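## Task

Tip the blue plank over so that it stands on one of its long narrow edges, and have it stay that way on its own with nothing from the robot supporting it; afterwards open the gripper and pull the arm away.

## Robot and tools

Robot: a single seven-joint Kinova Gen3 arm carrying a Robotiq 2F-85 parallel gripper. There is only one arm, so every motion argument describes that one gripper. Two fixed head cameras, cam_head_left and cam_head_right (672x504 each), look down at the table, and each result comes with an image from both, left first.

Frames: all positions and orientations live in the scene frame. Its origin sits on the table surface right under the arm's base, +z is up, and +y lies to the left for someone facing along +x. The base itself may lean slightly. In the gripper's own frame, +z runs out along the fingers and the pads close toward each other along y. end_effector_position is the spot midway between the pads when they are shut; closed fingertips extend roughly 19 mm past it (about 6 mm when fully open). Closing also pushes the tips about 13 mm farther from the wrist, so keep that gap above the table when closing.

Row format (used by both execute_actions and move): 9 numbers in this order: x, y, z in metres, then the quaternion qw, qx, qy, qz with w first, then position and speed for the fingers. The first seven are an absolute target pose for the gripper in the scene frame, not an offset. position ranges -1 to 1: +1 is fully open (85 mm), 0 is about 41 mm, about -0.8 brings the pads together, and -1 closes until something blocks them. speed ranges -1 to 1 and sets how fast the finger gap changes (about 20 mm/s at -1, 85 at 0, 150 at +1). Grip force is not adjustable; a full close squeezes with roughly 190 to 235 N per pad. Resend the same quaternion in every row to hold an orientation, rather than copying the slightly drifted one from the last result.

execute_actions(actions): actions is a list of actions; each action is a list of 1 to 15 rows, and each row lasts one control step of 1/30 s. If fewer than 15 rows are given, the final row is repeated until 15 steps have passed. An empty list just fetches the current state and images. Every step, the commanded pose is clamped to at most 70 mm and 16 degrees from where the gripper actually is, so distant targets take several actions; after an action the arm only drifts on toward the last clamped pose. A target more than 0.6 m from the gripper along any of its axes is refused; if the first action of a call fails this, or any action is malformed, nothing at all moves. When position and orientation conflict, the controller favours position.

move(target, speed, blocking): target is one 9-number row, an absolute pose plus finger numbers (fingers are commanded at the start). The gripper follows a straight path there at up to speed m/s (0.002 to 0.5, default 0.25; rotation up to twice that in rad/s), lasting 0.5 to 10 s. It does not avoid obstacles and may overshoot speed, especially near full reach. The result adds a move: line: done means settled near target; other endings include off_target, moving, held or fault. limits=paced means the pose was clipped; limits=held means a check blocked some steps, after which the arm can jump faster than asked. With blocking=false the call returns after 0.5 s while the arm keeps going; then call wait(0) or stop before sending new rows or moves.

wait(seconds): 0 to 10 s, lets the simulation run with the last command held; returns early if a running move finishes. stop(): brakes a running move (the fingers continue). zoom_image(camera, region): region is [x0, y0, x1, y1] in pixels of that camera's latest image, at most 504x504. read_manual(section): only returns licence texts. finished_scene(scene): pass the number of the current scene to end it irreversibly; the goal must hold by itself at that moment.

Result lines: the state line gives end_effector_position and end_effector_quat_wxyz (reported position is less accurate at long reach). Hand target is the pose the controller is currently chasing. position_measured_pct is about 50 minus 50 times the finger position, so 0 means fully open; stopping below about 90 short of the requested value means something is held, while about 90 or more means the pads met on nothing or something very thin. Joint positions and torques follow the URDF order. A pose unreachable line means the clearance check altered or blocked the command.

Gripping: to grasp, send -1 and keep sending it. For a gentler hold, open first, then close just a little narrower than the object. To release, send a position wider than the object. Fingers re-close by themselves if the object slips or gives way.

Hazards: pressing into something until a joint hits its load limit (48 N m for the first four joints, 30.2 N m for the three wrist joints, held weight included) triggers a TORQUE FAULT that freezes the arm for 10 s and drops the rest of the call. Holding loads heats motors; MOTOR HOT appears from 60 °C, and at 75 °C an OVER-TEMPERATURE FAULT lets the arm sag. Faster or deeper contacts hit harder. Never push or drop anything off the table, avoid slams, dropping the object and hard shoves, and expect occasional brief external tugs on held parts or loose objects.

Each tool is called after "Emit:" as name([rows], argument=value, ...), one row to a line, values as JSON.

## Session

Emit:
execute_actions(actions=[])

Scene clock: 0.00 s.
end_effector_position=(+0.8188, +0.0372, +0.2878) position_measured_pct=0.0 end_effector_quat_wxyz=(+0.646, -0.323, +0.678, +0.135)
Joint positions: [ 0.757  1.933 -1.754  0.792 -0.293  0.758  3.347]
Joint velocities: [ 0.     0.002  0.     0.001 -0.     0.     0.001]
Joint torques (N m, as the joint torque sensors report them, + toward a larger angle): no reading
Hand target: +0.819, +0.037, +0.288; +0.646, -0.323, +0.678, +0.135

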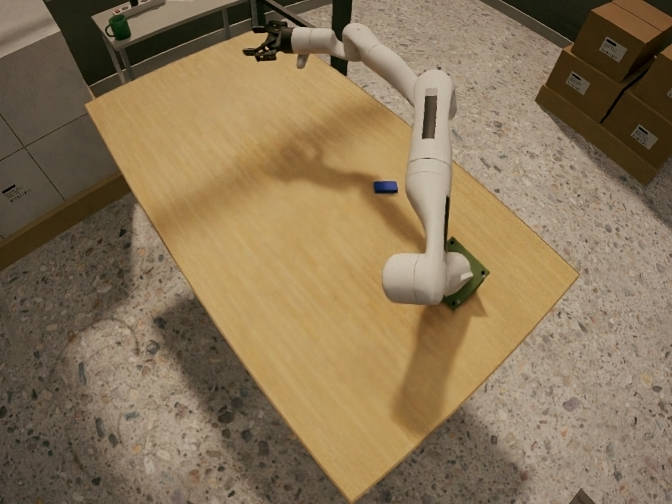

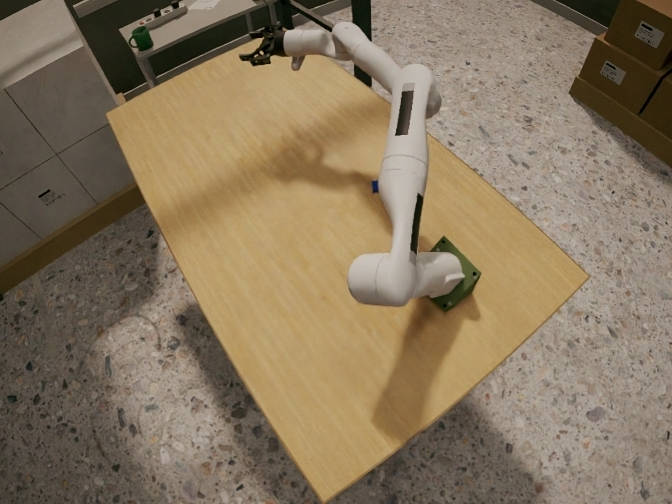

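Emit:
zoom_image(camera="cam_head_left", region=[355, 165, 415, 210])

Region (355, 165, 415, 210) of cam_head_left's 672x504 image, scaled by 8.400, with more detail than that image has; it fills the top 378 rows of this view, and the rest is white.

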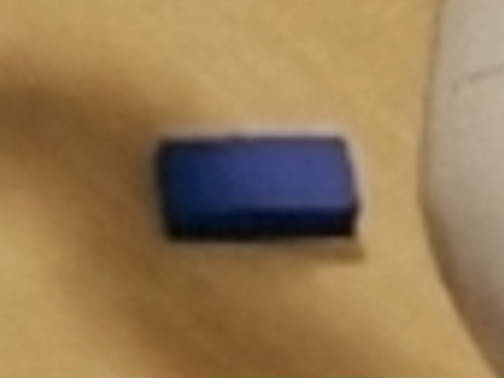

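Emit:
move(target=[0.37,-0.125,0.1,0.1,-0.899,0.3185,0.2836,1,1], speed=0.5)

Scene clock: 12.67 s.
end_effector_position=(+0.3700, -0.1235, +0.0994) position_measured_pct=0.0 end_effector_quat_wxyz=(-0.100, +0.900, -0.317, -0.283)
Joint positions: [ 0.888  1.809 -1.194  0.783  0.504  1.945  4.423]
Joint velocities: [ 0.015 -0.008  0.     0.005  0.001 -0.002  0.   ]
Joint torques (N m, as the joint torque sensors report them, + toward a larger angle): [ 12.01 -22.06  -3.09  -6.57   0.03   1.58   0.08]
Hand target: +0.370, -0.124, +0.100; -0.100, +0.900, -0.317, -0.282
Off the commanded pose: 0.002 m, 0 deg.
move: done

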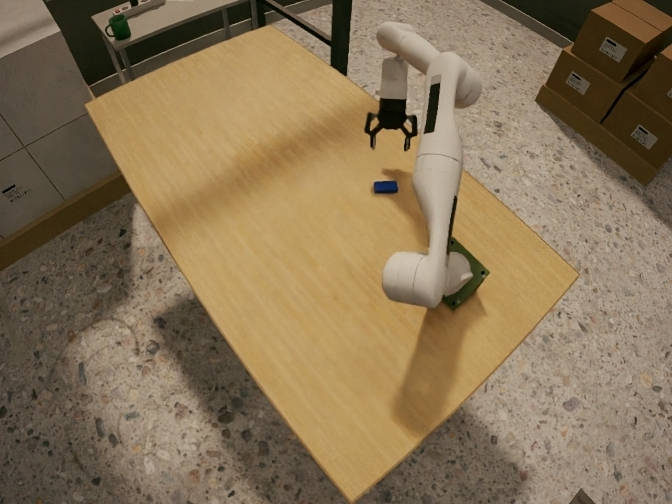

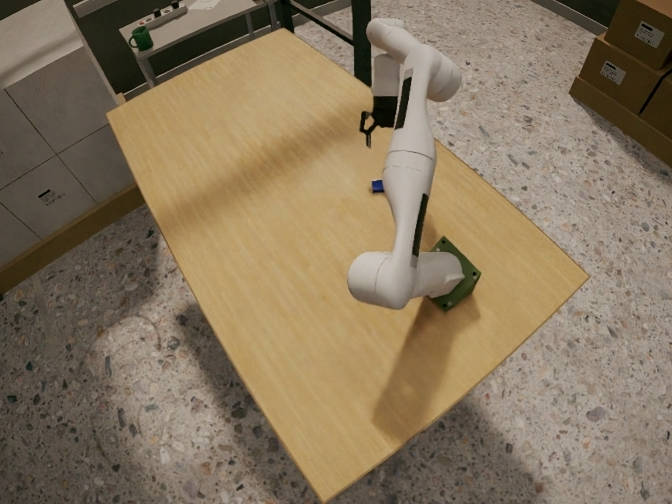

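Emit:
move(target=[0.331,-0.091,0.022,0.1,-0.899,0.3185,0.2836,1,1], speed=0.2)

Emit:
zoom_image(camera="cam_head_left", region=[345, 140, 425, 210])

Scene clock: 15.90 s.
end_effector_position=(+0.3309, -0.0906, +0.0219) position_measured_pct=0.0 end_effector_quat_wxyz=(-0.100, +0.899, -0.319, -0.284)
Joint positions: [ 0.966  1.856 -1.17   1.122  0.535  1.675  4.312]
Joint velocities: [ 0.007 -0.001  0.     0.004 -0.001 -0.001  0.   ]
Joint torques (N m, as the joint torque sensors report them, + toward a larger angle): [ 11.16 -20.8   -4.22  -5.44   0.07   1.69  -0.02]
Hand target: +0.331, -0.091, +0.022; -0.100, +0.899, -0.319, -0.284
Off the commanded pose: 0.000 m, 0 deg.
move: done

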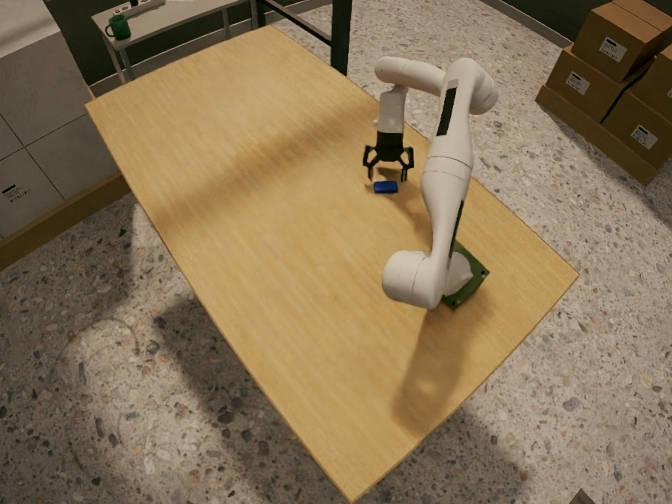

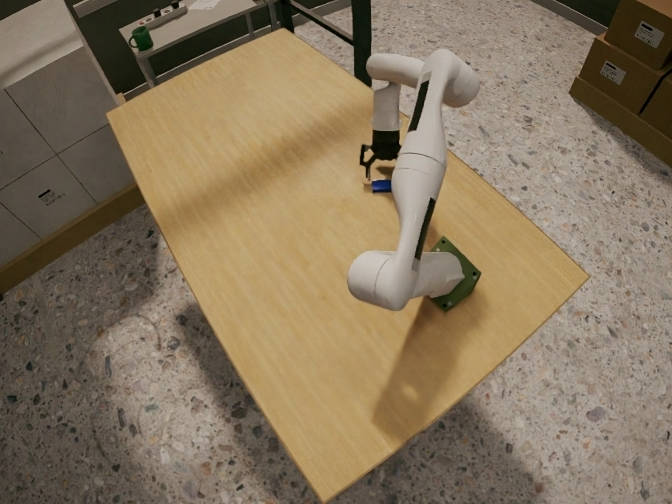

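Region (345, 140, 425, 210) of cam_head_left's 672x504 image, scaled by 6.300, with more detail than that image has; it fills the top 441 rows of this view, and the rest is white.

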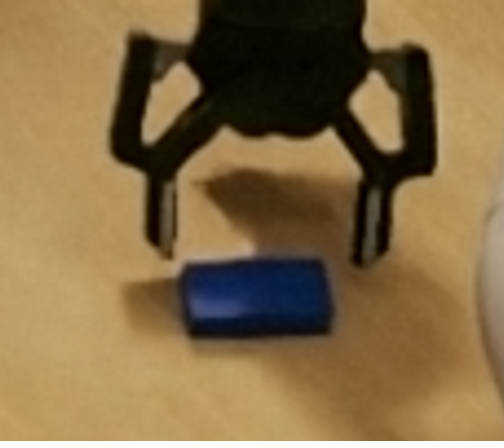

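Emit:
move(target=[0.324,-0.078,0.016,0.1,-0.899,0.3185,0.2836,1,1], speed=0.1)

Emit:
zoom_image(camera="cam_head_left", region=[345, 140, 425, 210])

Emit:
move(target=[0.324,-0.078,0.016,0.1,-0.899,0.3185,0.2836,-1,0])

Emit:
zoom_image(camera="cam_head_left", region=[345, 140, 425, 210])

Scene clock: 19.13 s.
end_effector_position=(+0.3240, -0.0779, +0.0159) position_measured_pct=0.0 end_effector_quat_wxyz=(-0.100, +0.899, -0.318, -0.284)
Joint positions: [ 0.98   1.851 -1.169  1.191  0.535  1.629  4.282]
Joint velocities: [ 0.001 -0.001 -0.001  0.002  0.    -0.001  0.001]
Joint torques (N m, as the joint torque sensors report them, + toward a larger angle): [ 11.04 -20.61  -4.58  -4.63  -0.14   1.63   0.08]
Hand target: +0.324, -0.078, +0.016; -0.100, +0.899, -0.319, -0.284
Off the commanded pose: 0.000 m, 0 deg.
move: done

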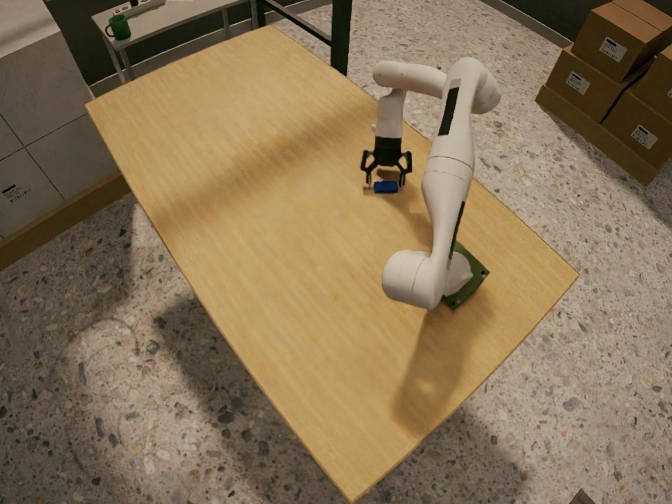

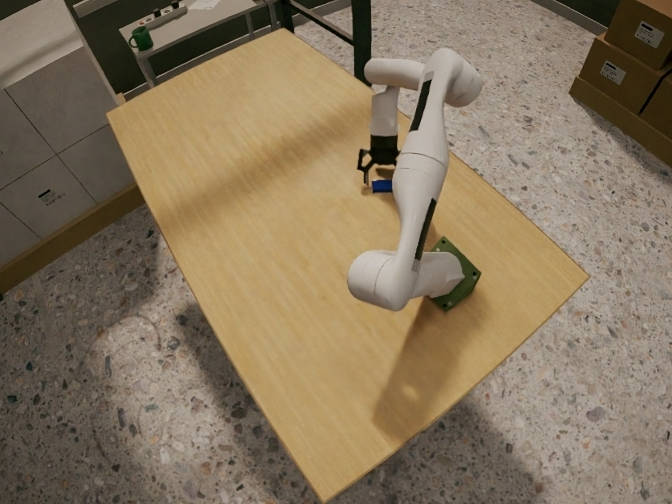

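Region (345, 140, 425, 210) of cam_head_left's 672x504 image, scaled by 6.300, with more detail than that image has; it fills the top 441 rows of this view, and the rest is white.

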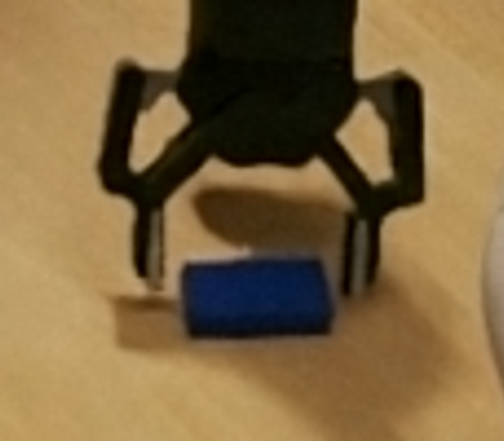

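Scene clock: 19.83 s.
end_effector_position=(+0.3247, -0.0784, +0.0175) position_measured_pct=28.6 end_effector_quat_wxyz=(-0.100, +0.899, -0.319, -0.282)
Joint positions: [ 0.982  1.849 -1.171  1.191  0.535  1.63   4.282]
Joint velocities: [ 0.001  0.002  0.001 -0.     0.     0.    -0.001]
Joint torques (N m, as the joint torque sensors report them, + toward a larger angle): [  9.71 -18.48  -3.83  -4.09   0.01   1.09   0.09]
Hand target: +0.324, -0.078, +0.016; -0.100, +0.899, -0.318, -0.284
Off the commanded pose: 0.002 m, 0 deg.
move: done

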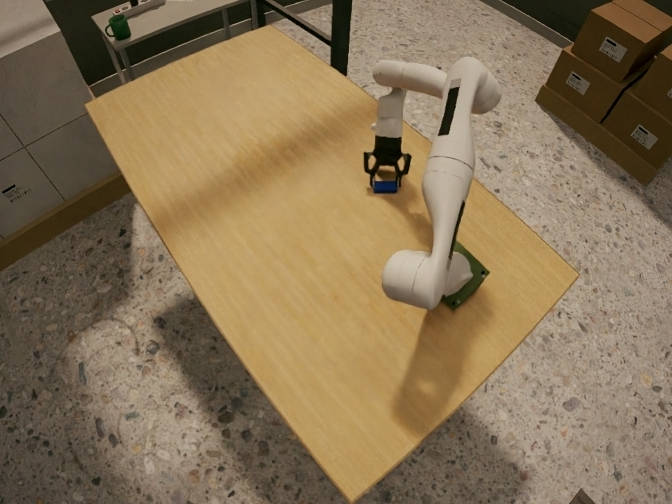

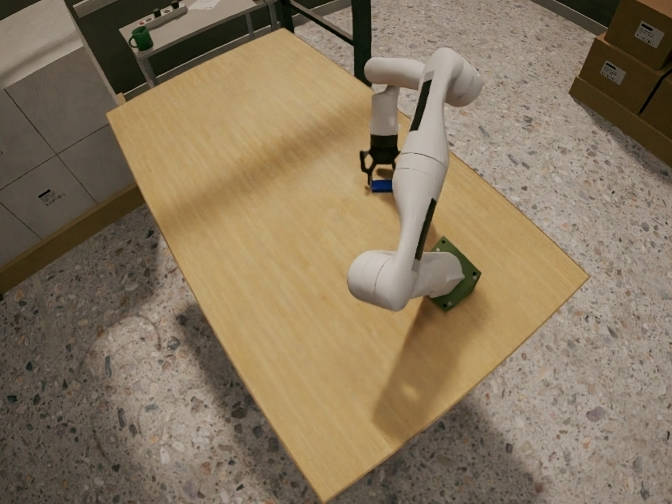

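Region (345, 140, 425, 210) of cam_head_left's 672x504 image, scaled by 6.300, with more detail than that image has; it fills the top 441 rows of this view, and the rest is white.

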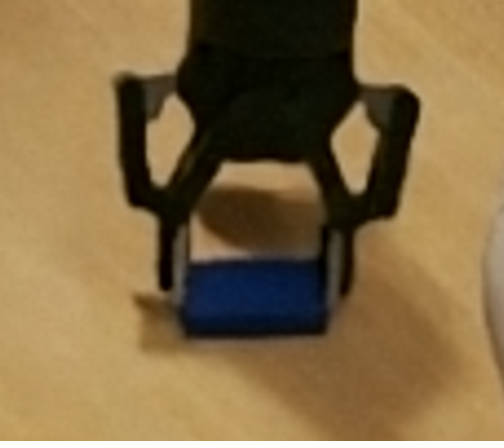

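Emit:
move(target=[0.36,-0.078,0.07,0.065,-0.94,0.28,0.184,-1,0], speed=0.3)

Emit:
move(target=[0.55,0,0.045,0,-0.887,0,-0.462,-1,0], speed=0.4)

Emit:
zoom_image(camera="cam_head_left", region=[240, 110, 360, 200])

Scene clock: 22.60 s.
end_effector_position=(+0.3601, -0.0779, +0.0698) position_measured_pct=28.6 end_effector_quat_wxyz=(-0.065, +0.940, -0.280, -0.184)
Joint positions: [ 1.062  1.71  -1.242  1.3    0.581  1.52   4.288]
Joint velocities: [ 0.004 -0.004 -0.002  0.002  0.001  0.001 -0.001]
Joint torques (N m, as the joint torque sensors report them, + toward a larger angle): [ 10.68 -18.97  -5.1   -5.41  -0.04   1.09   0.04]
Hand target: +0.360, -0.078, +0.070; -0.065, +0.940, -0.280, -0.184
Off the commanded pose: 0.000 m, 0 deg.
move: done

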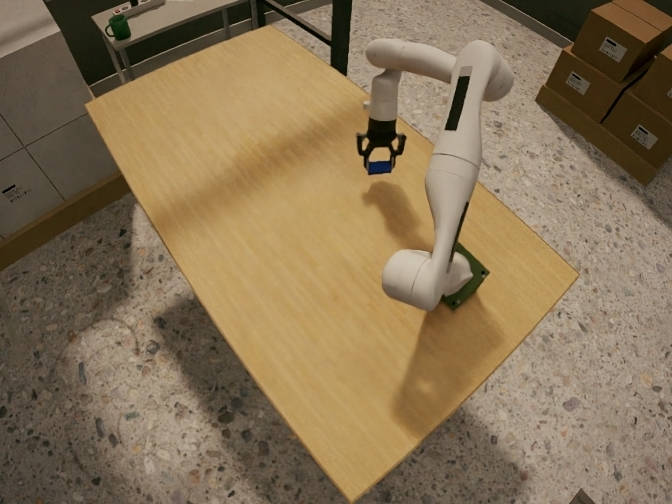

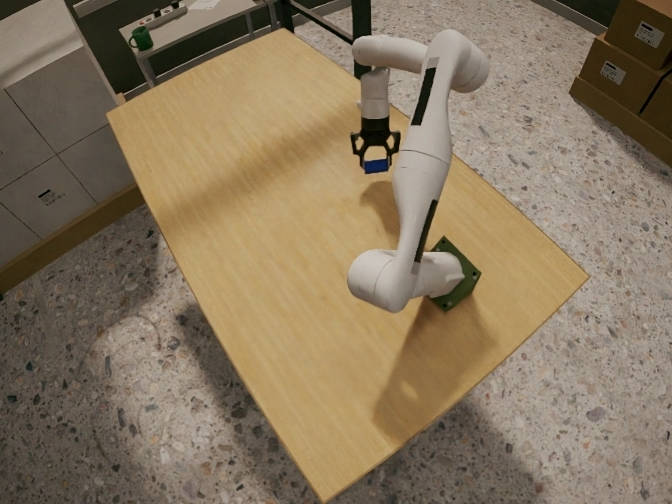

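Scene clock: 25.83 s.
end_effector_position=(+0.5490, +0.0008, +0.0446) position_measured_pct=28.6 end_effector_quat_wxyz=(-0.001, +0.888, +0.001, +0.460)
Joint positions: [ 1.256  2.238 -1.563  2.134  2.499  0.79   3.476]
Joint velocities: [-0.002  0.004 -0.001 -0.001  0.001 -0.001 -0.002]
Joint torques (N m, as the joint torque sensors report them, + toward a larger angle): [  8.21 -16.18 -10.27  -0.69   2.22  -0.67  -0.1 ]
Hand target: +0.549, +0.001, +0.044; -0.001, +0.888, +0.001, +0.460
Off the commanded pose: 0.001 m, 0 deg.
move: done; limits=paced

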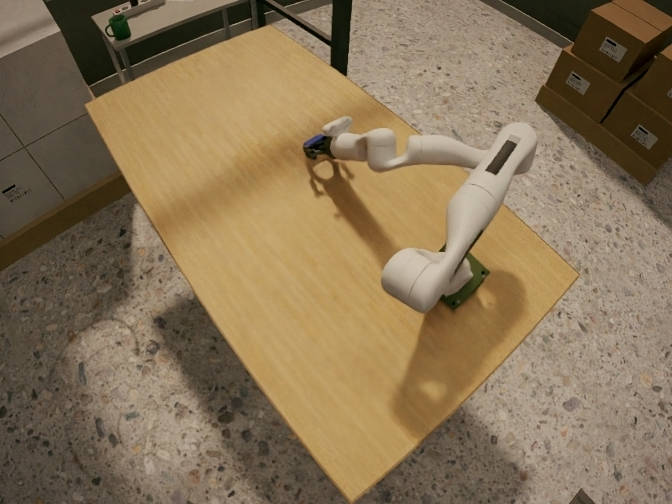

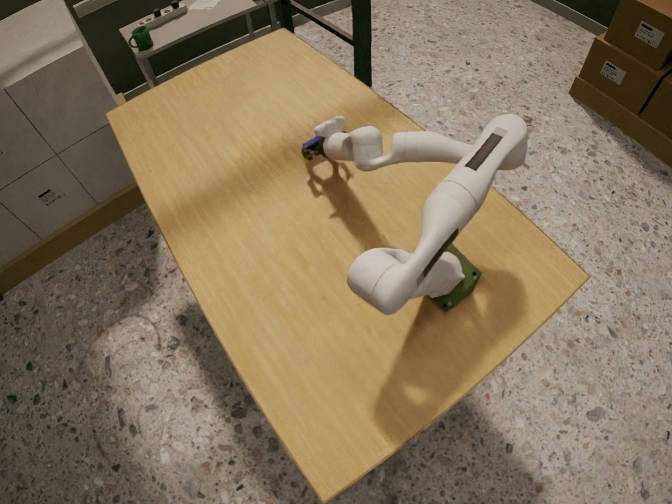

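Region (240, 110, 360, 200) of cam_head_left's 672x504 image, scaled by 4.200, with more detail than that image has; it fills the top 378 rows of this view, and the rest is white.

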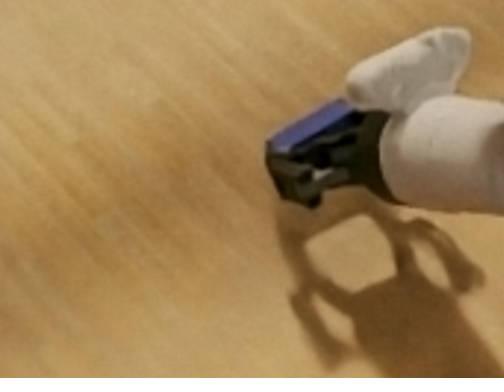

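Lower and watch torques for contact.

Emit:
move(target=[0.55,0,0.027,0,-0.887,0,-0.462,-1,0], speed=0.04)

Scene clock: 27.30 s.
end_effector_position=(+0.5500, -0.0002, +0.0273) position_measured_pct=28.6 end_effector_quat_wxyz=(+0.000, +0.887, +0.000, +0.462)
Joint positions: [ 1.237  2.25  -1.518  2.126  2.586  0.774  3.414]
Joint velocities: [-0.     0.     0.001 -0.001  0.002 -0.001 -0.005]
Joint torques (N m, as the joint torque sensors report them, + toward a larger angle): [  8.82 -15.46  -9.94  -0.41   2.15  -0.48  -0.17]
Hand target: +0.550, -0.000, +0.027; +0.000, +0.887, +0.000, +0.462
Off the commanded pose: 0.000 m, 0 deg.
move: done

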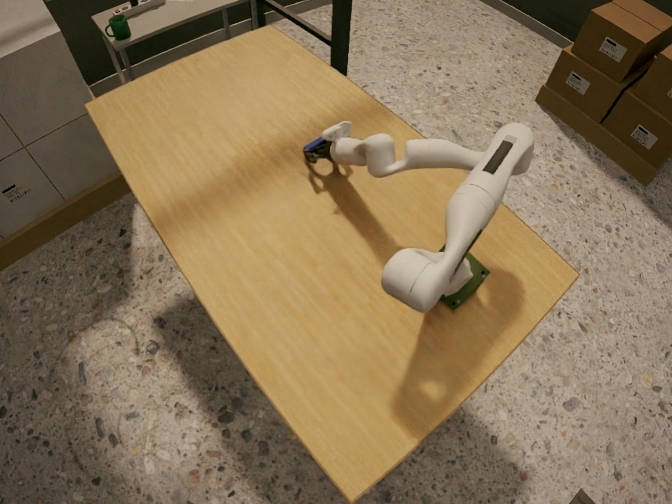

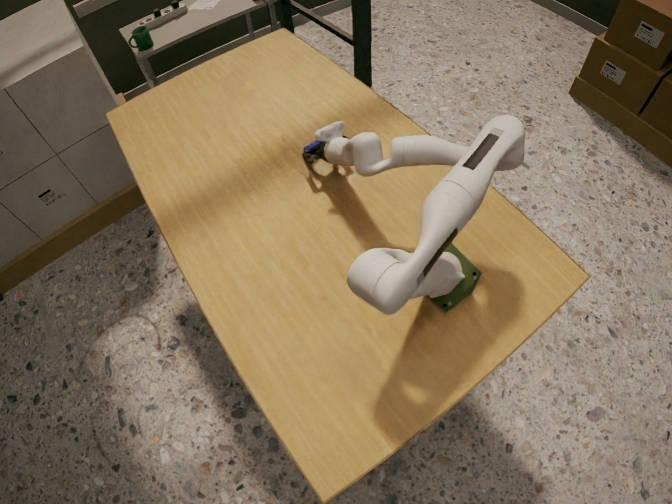

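Emit:
move(target=[0.55,0,0.02,0,-0.887,0,-0.462,-1,0], speed=0.02)

Scene clock: 28.67 s.
end_effector_position=(+0.5507, -0.0002, +0.0226) position_measured_pct=28.6 end_effector_quat_wxyz=(+0.000, +0.886, +0.000, +0.464)
Joint positions: [ 1.231  2.25  -1.499  2.123  2.621  0.764  3.385]
Joint velocities: [-0.001 -0.001  0.003  0.002  0.002 -0.001 -0.004]
Joint torques (N m, as the joint torque sensors report them, + toward a larger angle): [  7.02 -14.75  -7.41  -0.87   2.09  -0.16   0.16]
Hand target: +0.550, -0.000, +0.020; +0.000, +0.887, -0.000, +0.462
Off the commanded pose: 0.003 m, 0 deg.
move: done

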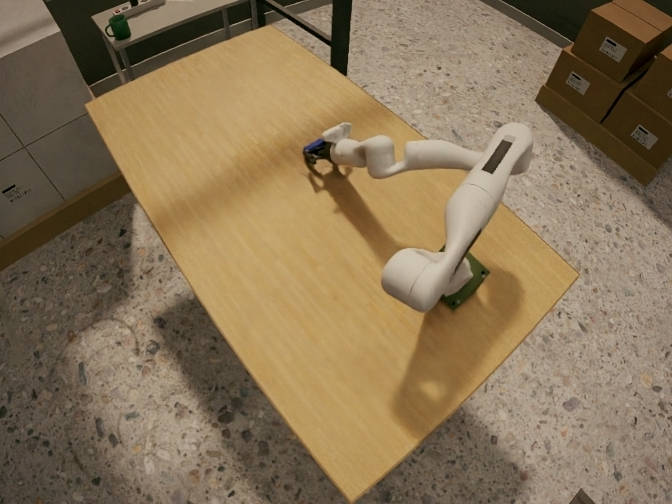

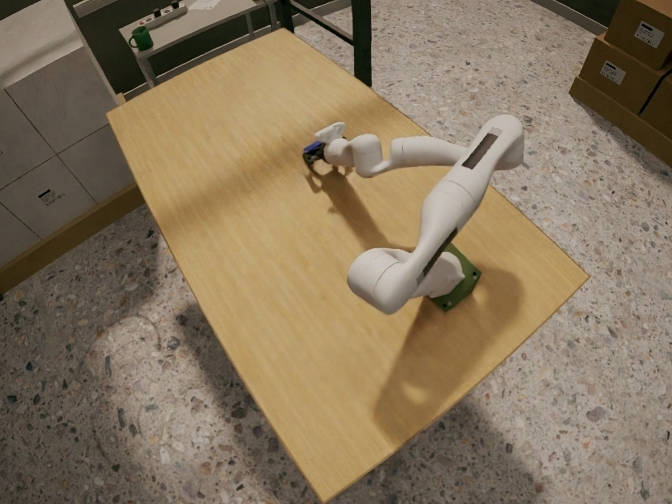

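Emit:
execute_actions([
  [[0.55,0,0.023,0,-0.887,0,-0.462,1,0]],
])

Emit:
move(target=[0.5,-0.02,0.15,0,-0.887,0,-0.462,1,0], speed=0.35)

Emit:
zoom_image(camera="cam_head_left", region=[260, 100, 380, 190])

Scene clock: 30.57 s.
end_effector_position=(+0.5500, -0.0000, +0.0230) position_measured_pct=0.4 end_effector_quat_wxyz=(-0.000, +0.887, -0.000, +0.462)
Joint positions: [ 1.231  2.243 -1.499  2.124  2.612  0.764  3.384]
Joint velocities: [-0.     0.     0.001 -0.    -0.    -0.     0.   ]
Joint torques (N m, as the joint torque sensors report them, + toward a larger angle): [  8.55 -16.03  -9.75  -0.37   2.29  -0.58   0.03]
Hand target: +0.550, -0.000, +0.023; -0.000, +0.887, -0.000, +0.462
Off the commanded pose: 0.000 m, 0 deg.

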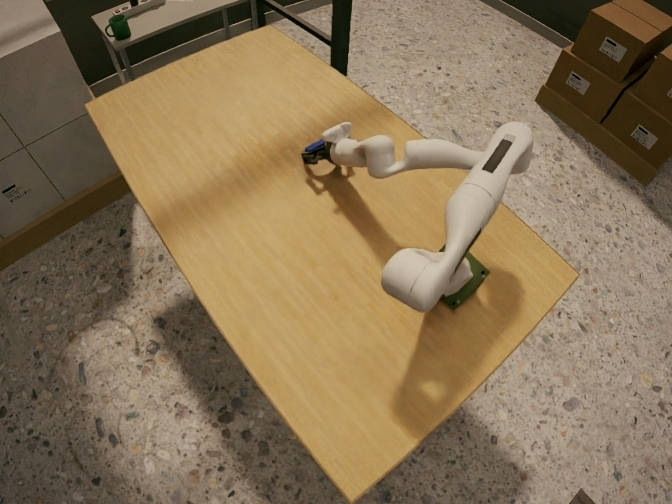

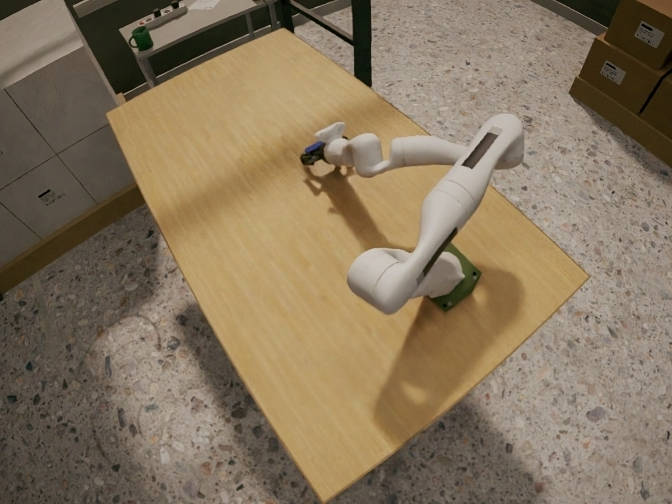

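Scene clock: 31.67 s.
end_effector_position=(+0.5005, -0.0201, +0.1503) position_measured_pct=0.0 end_effector_quat_wxyz=(-0.000, +0.887, -0.000, +0.462)
Joint positions: [ 1.494  1.904 -1.488  2.203  2.211  0.577  3.475]
Joint velocities: [ 0.002 -0.002  0.    -0.001 -0.001  0.001  0.002]
Joint torques (N m, as the joint torque sensors report them, + toward a larger angle): [  6.71 -14.52  -8.75  -4.36   1.83  -0.75   0.18]
Hand target: +0.500, -0.020, +0.150; -0.000, +0.887, -0.000, +0.462
Off the commanded pose: 0.001 m, 0 deg.
move: done

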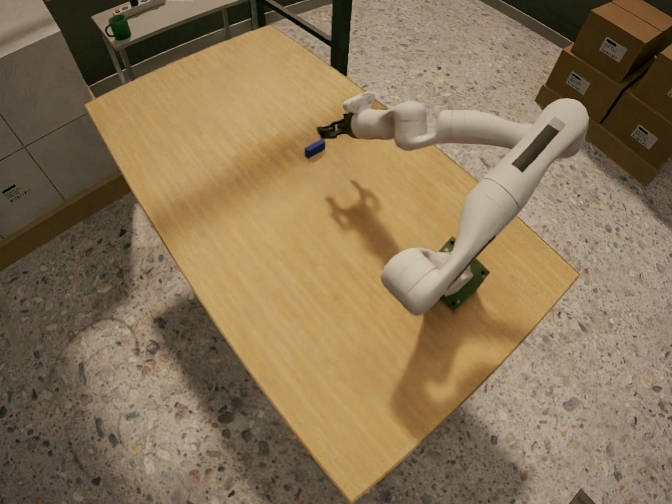

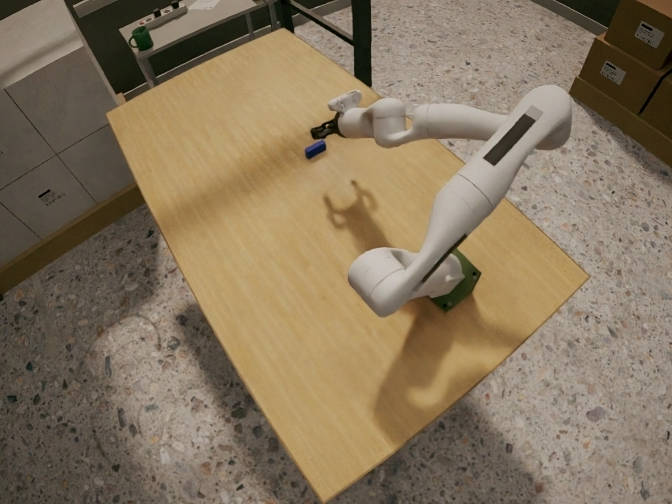

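Region (260, 100, 380, 190) of cam_head_left's 672x504 image, scaled by 4.200, with more detail than that image has; it fills the top 378 rows of this view, and the rest is white.

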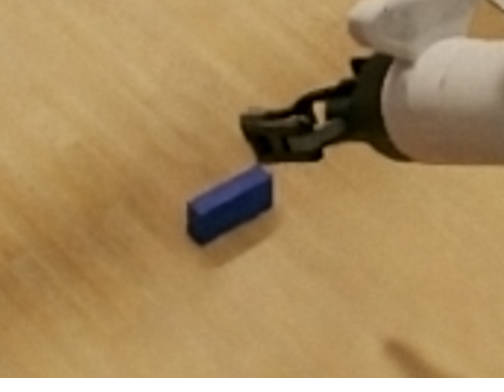

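Emit:
finished_scene(scene=1)

The scene is finished: the task was done.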